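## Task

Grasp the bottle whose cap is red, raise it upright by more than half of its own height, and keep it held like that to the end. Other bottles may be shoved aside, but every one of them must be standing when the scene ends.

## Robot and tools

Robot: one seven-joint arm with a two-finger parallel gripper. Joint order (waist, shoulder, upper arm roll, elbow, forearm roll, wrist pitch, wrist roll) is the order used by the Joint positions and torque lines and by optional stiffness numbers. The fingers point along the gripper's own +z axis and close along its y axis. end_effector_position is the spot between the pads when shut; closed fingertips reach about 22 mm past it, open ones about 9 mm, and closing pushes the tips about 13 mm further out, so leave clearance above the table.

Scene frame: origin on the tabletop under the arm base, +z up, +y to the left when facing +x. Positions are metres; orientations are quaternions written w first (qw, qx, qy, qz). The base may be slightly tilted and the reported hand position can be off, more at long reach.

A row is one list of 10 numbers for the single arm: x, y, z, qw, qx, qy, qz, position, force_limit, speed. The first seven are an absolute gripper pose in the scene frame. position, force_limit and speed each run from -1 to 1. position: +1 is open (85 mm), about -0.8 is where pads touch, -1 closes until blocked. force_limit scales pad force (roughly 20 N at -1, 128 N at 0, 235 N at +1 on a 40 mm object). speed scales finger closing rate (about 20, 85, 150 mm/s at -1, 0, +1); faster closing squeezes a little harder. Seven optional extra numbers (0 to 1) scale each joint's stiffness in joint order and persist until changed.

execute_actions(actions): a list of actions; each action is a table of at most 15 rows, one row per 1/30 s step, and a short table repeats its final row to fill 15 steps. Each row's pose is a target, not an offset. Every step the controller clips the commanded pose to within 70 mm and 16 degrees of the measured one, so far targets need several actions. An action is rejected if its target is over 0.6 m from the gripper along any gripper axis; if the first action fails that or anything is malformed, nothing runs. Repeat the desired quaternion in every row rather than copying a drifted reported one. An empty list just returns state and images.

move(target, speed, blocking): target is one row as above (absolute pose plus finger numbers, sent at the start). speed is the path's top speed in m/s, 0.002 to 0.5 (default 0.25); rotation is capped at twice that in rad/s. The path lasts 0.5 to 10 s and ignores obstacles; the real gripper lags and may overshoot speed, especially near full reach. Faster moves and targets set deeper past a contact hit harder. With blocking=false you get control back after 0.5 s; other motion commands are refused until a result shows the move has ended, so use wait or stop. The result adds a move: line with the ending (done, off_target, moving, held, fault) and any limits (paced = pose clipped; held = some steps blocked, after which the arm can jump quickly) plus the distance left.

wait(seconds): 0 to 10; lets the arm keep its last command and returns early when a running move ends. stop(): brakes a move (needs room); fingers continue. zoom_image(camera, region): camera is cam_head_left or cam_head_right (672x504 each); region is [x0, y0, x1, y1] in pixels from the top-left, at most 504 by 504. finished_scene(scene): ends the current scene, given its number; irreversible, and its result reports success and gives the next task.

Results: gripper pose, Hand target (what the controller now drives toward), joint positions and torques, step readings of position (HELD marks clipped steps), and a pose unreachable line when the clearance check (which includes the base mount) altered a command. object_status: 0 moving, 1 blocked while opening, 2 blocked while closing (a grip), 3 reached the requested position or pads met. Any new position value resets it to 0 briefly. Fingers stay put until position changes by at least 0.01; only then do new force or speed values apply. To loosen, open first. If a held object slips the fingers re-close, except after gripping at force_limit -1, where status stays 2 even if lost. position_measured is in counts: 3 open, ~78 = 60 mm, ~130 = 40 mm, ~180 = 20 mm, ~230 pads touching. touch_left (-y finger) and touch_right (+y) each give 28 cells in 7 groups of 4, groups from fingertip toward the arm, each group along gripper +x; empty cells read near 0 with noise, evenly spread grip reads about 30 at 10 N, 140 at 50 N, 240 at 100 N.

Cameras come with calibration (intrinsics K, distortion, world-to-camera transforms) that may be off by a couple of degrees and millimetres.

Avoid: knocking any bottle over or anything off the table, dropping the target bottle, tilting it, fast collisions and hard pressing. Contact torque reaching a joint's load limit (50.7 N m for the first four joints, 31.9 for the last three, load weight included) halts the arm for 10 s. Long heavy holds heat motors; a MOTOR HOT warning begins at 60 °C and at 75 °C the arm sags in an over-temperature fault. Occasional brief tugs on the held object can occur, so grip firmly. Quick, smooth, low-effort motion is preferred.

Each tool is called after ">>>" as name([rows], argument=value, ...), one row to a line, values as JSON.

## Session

>>> execute_actions(actions=[])

Scene clock: 0.00 s.
end_effector_position=(+0.5634, -0.3038, +0.2495) position_measured=3 object_status=3 touch_left=n/a touch_right=n/a end_effector_quat_wxyz=(-0.063, +0.898, -0.428, +0.082)
Joint positions: [-0.245  0.613 -0.233  1.495  1.126  1.436  3.13 ]
Joint velocities: [-0.     0.001 -0.001 -0.     0.001 -0.     0.   ]
Joint torques (N m, as the joint torque sensors report them, + toward a larger angle): no reading
Motor temperatures (°C, as the motors report them): [33 33 29 33 34 36 38]
Hand target: +0.563, -0.304, +0.250; -0.063, +0.898, -0.428, +0.082
Joint stiffness scale: [1. 1. 1. 1. 1. 1. 1.]

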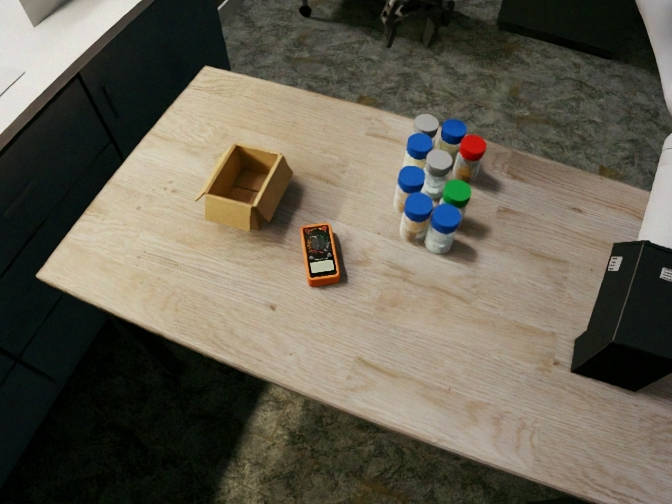

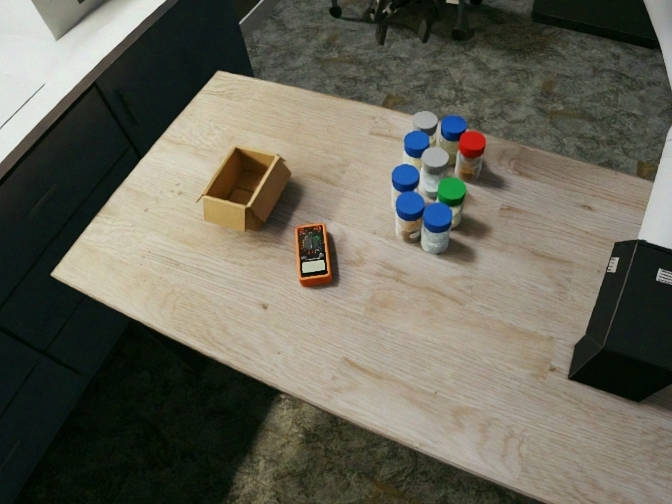

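>>> move(target=[0.368,-0.197,0.175,0,1,0,0,0.7,0,0], speed=0.4)

>>> move(target=[0.368,-0.197,0.13,0,1,0,0,0.7,0,0])

>>> zoom_image(camera="cam_head_left", region=[390,70,550,230])

>>> zoom_image(camera="cam_head_right", region=[390,70,550,230])

Scene clock: 5.37 s.
end_effector_position=(+0.3711, -0.2000, +0.1749) position_measured=41 object_status=3 touch_left=((-21 -6 -2 -10) (-3 -21 -3 26) (-15 7 2 -2) (-5 2 11 8) (21 -5 9 -10) (11 18 -13 -4) (-1 2 -10 2)) touch_right=((9 -7 -11 8) (4 -7 12 1) (-7 -3 -8 -5) (-12 6 -11 -15) (-15 5 6 -5) (15 -1 -7 15) (6 7 3 -4)) end_effector_quat_wxyz=(+0.003, +1.000, -0.005, +0.003)
Joint positions: [-0.248  0.685 -0.362  2.04   1.061  1.425  3.415]
Joint velocities: [-0.     0.004 -0.006 -0.     0.     0.    -0.001]
Joint torques (N m, as the joint torque sensors report them, + toward a larger angle): [-13.52  -8.52  -6.22  -5.16  -0.2    0.47   0.11]
Motor temperatures (°C, as the motors report them): [33 33 29 33 34 36 38]
Hand target: +0.368, -0.197, +0.175; +0.000, +1.000, -0.000, +0.000
Off the commanded pose: 0.004 m, 1 deg.
Joint stiffness scale: [1. 1. 1. 1. 1. 1. 1.]
move: off_target

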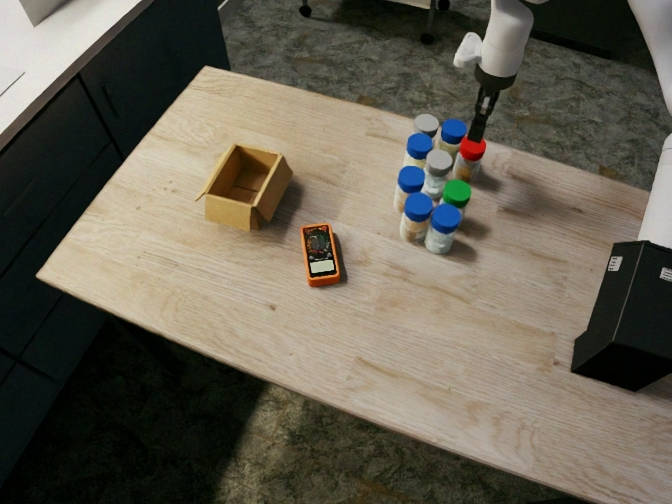

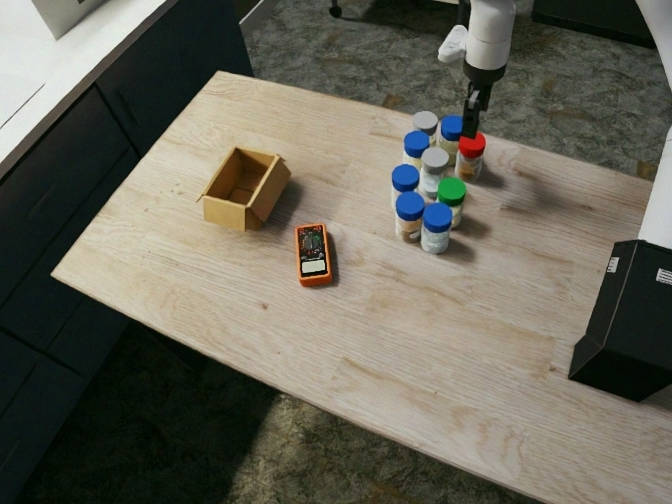

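Scene clock: 6.20 s.
end_effector_position=(+0.3673, -0.1971, +0.1329) position_measured=41 object_status=3 touch_left=((11 -10 5 -7) (-6 10 -1 7) (-24 2 2 -17) (-4 13 -1 11) (6 -8 13 14) (17 -1 26 -5) (1 -1 -14 5)) touch_right=((15 12 22 -10) (18 -6 0 -10) (0 -21 19 -10) (-7 4 -1 -17) (-6 -6 -18 -14) (7 1 15 3) (27 14 -1 -6)) end_effector_quat_wxyz=(-0.000, +1.000, +0.001, -0.001)
Joint positions: [-0.193  0.725 -0.32   2.089  1.142  1.342  3.385]
Joint velocities: [ 0.004  0.004  0.001 -0.     0.001 -0.    -0.001]
Joint torques (N m, as the joint torque sensors report them, + toward a larger angle): [-13.96  -9.13  -6.22  -4.28  -0.27   0.46   0.09]
Motor temperatures (°C, as the motors report them): [33 33 29 33 34 36 38]
Hand target: +0.368, -0.197, +0.130; +0.000, +1.000, -0.000, +0.000
Off the commanded pose: 0.003 m, 0 deg.
Joint stiffness scale: [1. 1. 1. 1. 1. 1. 1.]
move: done

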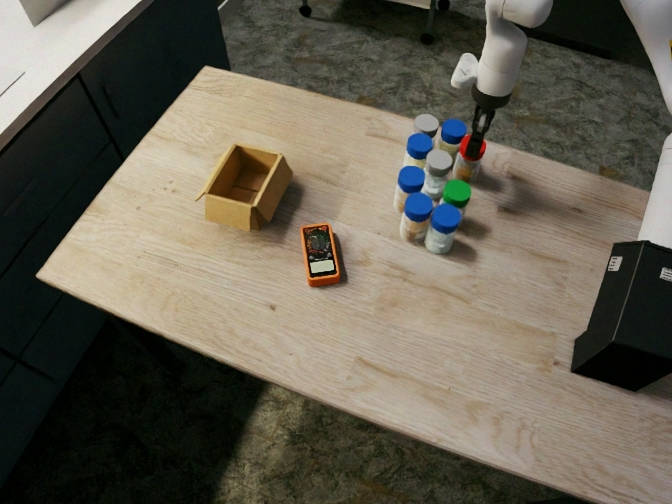

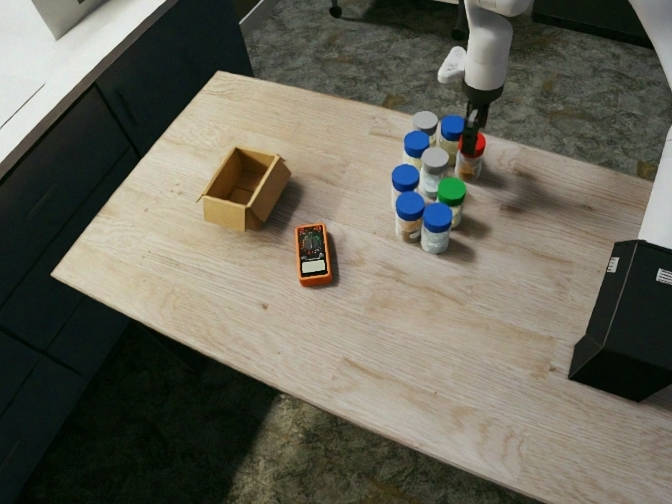

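Region (390, 70, 550, 230) of cam_head_left's 672x504 image, scaled by 3.150, with more detail than that image has.

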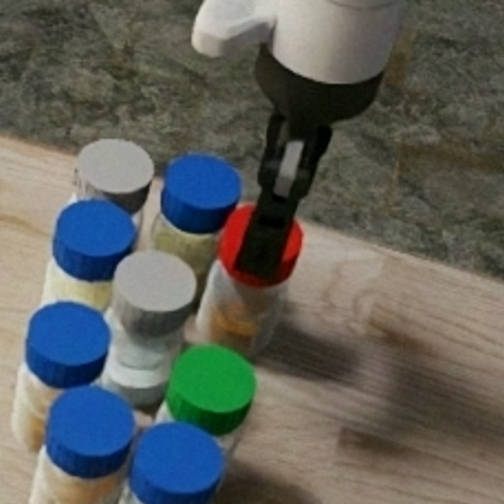

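Region (390, 70, 550, 230) of cam_head_right's 672x504 image, scaled by 3.150, with more detail than that image has.

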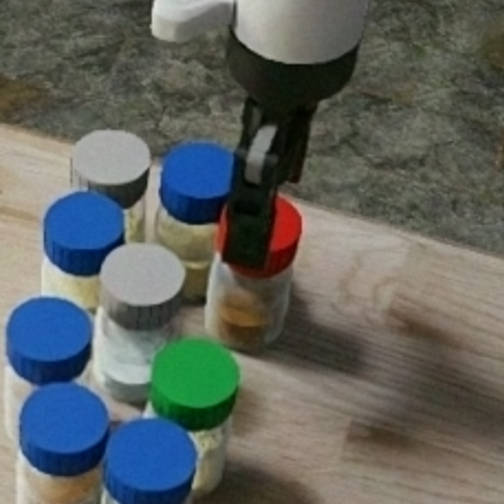

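>>> move(target=[0.372,-0.198,0.092,0,1,0,0,0.85,0,0], speed=0.05)

>>> move(target=[0.372,-0.198,0.093,0,1,0,0,-1,-0.3,-0.5])

Scene clock: 8.87 s.
end_effector_position=(+0.3716, -0.1982, +0.0948) position_measured=22 object_status=3 touch_left=((5 1 -30 -18) (-14 -19 7 -5) (-33 -3 -16 17) (20 7 3 10) (34 -24 3 7) (23 -14 -2 1) (-5 1 -6 21)) touch_right=((-5 25 4 -2) (-7 -20 -15 3) (-26 25 8 -9) (3 -26 7 29) (4 -4 -7 21) (-15 -13 12 -2) (8 -14 14 -3)) end_effector_quat_wxyz=(+0.000, +1.000, +0.001, -0.001)
Joint positions: [-0.136  0.767 -0.276  2.105  1.233  1.28   3.36 ]
Joint velocities: [ 0.005  0.003 -0.     0.001  0.001 -0.    -0.   ]
Joint torques (N m, as the joint torque sensors report them, + toward a larger angle): [-13.81  -9.27  -6.13  -3.43  -0.21   0.49   0.2 ]
Motor temperatures (°C, as the motors report them): [33 33 29 33 34 36 38]
Hand target: +0.372, -0.198, +0.092; +0.000, +1.000, -0.000, -0.000
Off the commanded pose: 0.003 m, 0 deg.
Joint stiffness scale: [1. 1. 1. 1. 1. 1. 1.]
move: done

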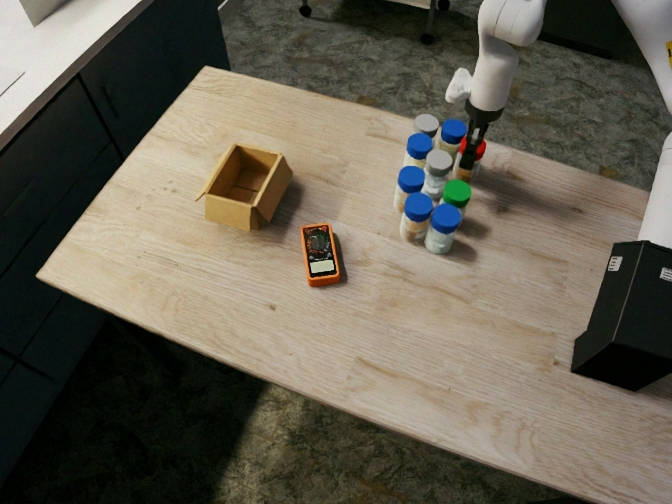

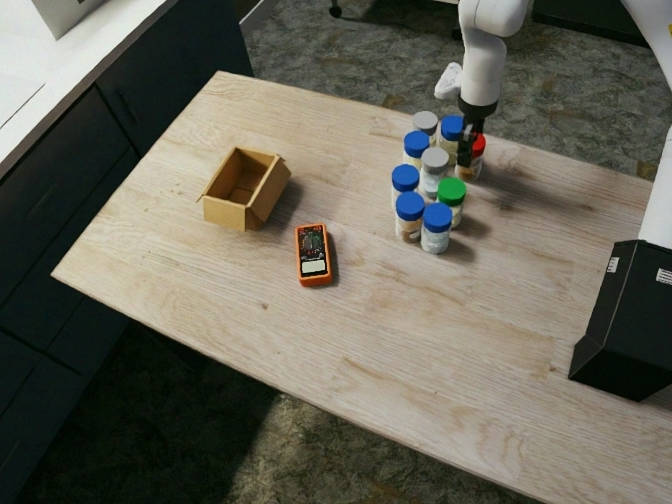

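Scene clock: 9.70 s.
end_effector_position=(+0.3718, -0.1987, +0.0951) position_measured=97 object_status=2 touch_left=((-2 6 3 -6) (22 53 35 21) (249 369 255 61) (659 1054 597 110) (505 1082 596 136) (105 274 126 5) (3 1 -25 13)) touch_right=((140 325 250 22) (656 889 794 102) (597 974 773 60) (114 124 133 -19) (7 -9 -9 7) (-10 -8 7 24) (1 -8 4 21)) end_effector_quat_wxyz=(+0.000, +1.000, +0.000, -0.001)
Joint positions: [-0.136  0.766 -0.276  2.105  1.233  1.28   3.36 ]
Joint velocities: [-0.     0.    -0.001  0.001 -0.001  0.     0.   ]
Joint torques (N m, as the joint torque sensors report them, + toward a larger angle): [-10.26  -5.43  -4.42  -2.31  -0.27  -0.93   0.03]
Motor temperatures (°C, as the motors report them): [33 33 29 33 34 36 38]
Hand target: +0.372, -0.198, +0.093; -0.000, +1.000, +0.000, -0.000
Off the commanded pose: 0.002 m, 0 deg.
Joint stiffness scale: [1. 1. 1. 1. 1. 1. 1.]
move: done

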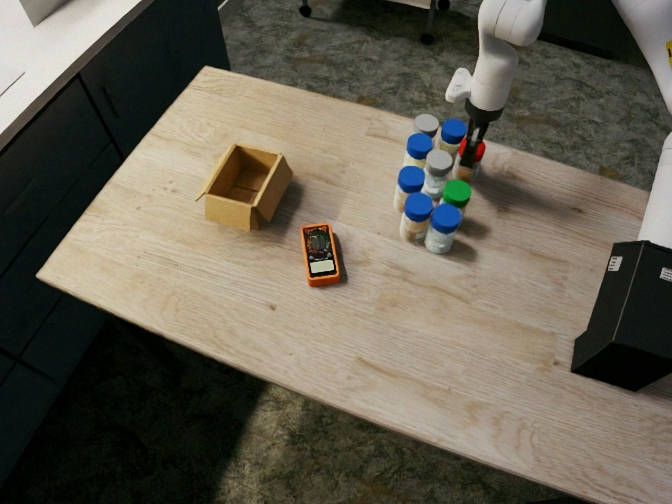

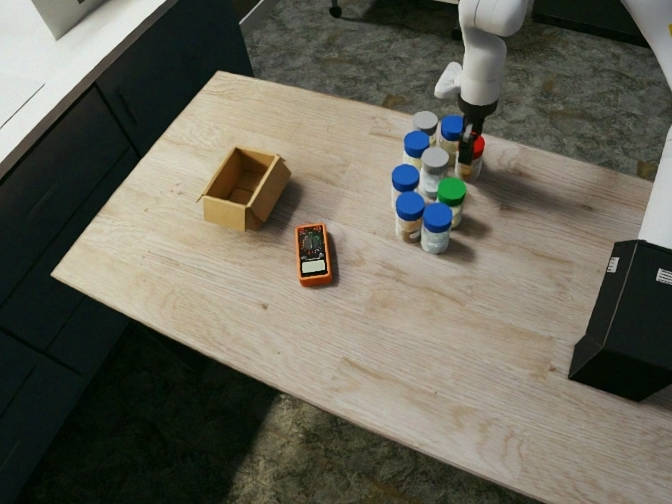

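Slightly tilted grip; lift and check whether it squares up.

>>> move(target=[0.37,-0.198,0.185,0,1,0,0,-1,-0.3,-0.5], speed=0.12)

>>> zoom_image(camera="cam_head_right", region=[390,70,550,230])

Scene clock: 13.13 s.
end_effector_position=(+0.3712, -0.1981, +0.1820) position_measured=97 object_status=2 touch_left=((-13 -5 -1 28) (17 50 24 -10) (256 363 286 0) (671 1109 622 143) (530 1107 592 111) (96 261 102 -3) (-7 3 -3 4)) touch_right=((180 362 297 47) (614 908 807 117) (566 964 757 96) (86 135 109 20) (-18 15 -15 4) (1 7 22 -18) (-11 19 0 -2)) end_effector_quat_wxyz=(+0.000, +1.000, -0.002, +0.002)
Joint positions: [-0.253  0.682 -0.375  2.028  1.046  1.439  3.427]
Joint velocities: [-0.003 -0.002  0.001 -0.    -0.     0.001 -0.   ]
Joint torques (N m, as the joint torque sensors report them, + toward a larger angle): [-14.    -9.21  -7.16  -5.71  -0.26   0.46  -0.07]
Motor temperatures (°C, as the motors report them): [33 33 29 33 34 36 38]
Hand target: +0.370, -0.198, +0.185; -0.000, +1.000, +0.000, -0.000
Off the commanded pose: 0.003 m, 0 deg.
Joint stiffness scale: [1. 1. 1. 1. 1. 1. 1.]
move: done

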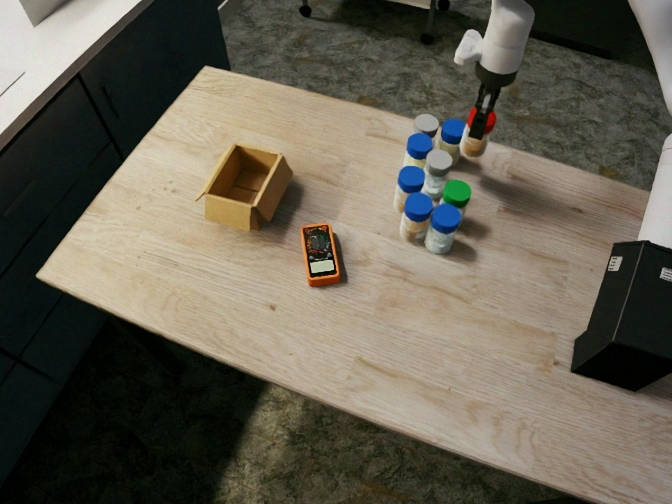

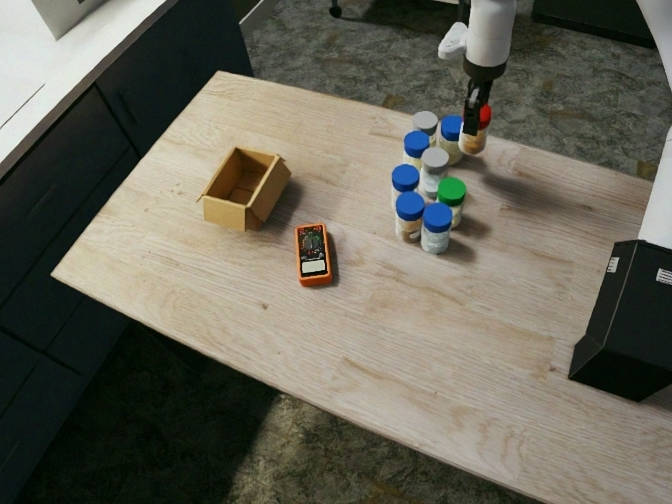

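Region (390, 70, 550, 230) of cam_head_right's 672x504 image, scaled by 3.150, with more detail than that image has.

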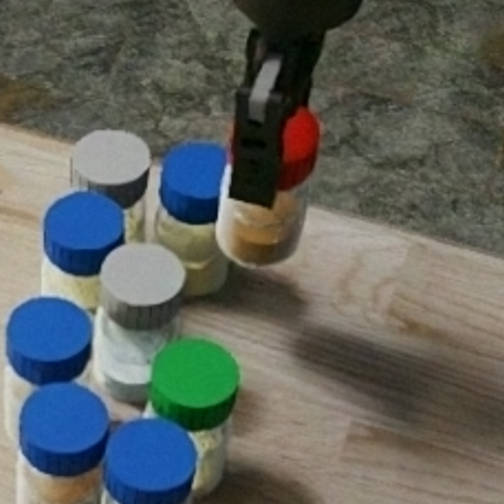

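>>> finished_scene(scene=2)

The scene is finished: the task was done.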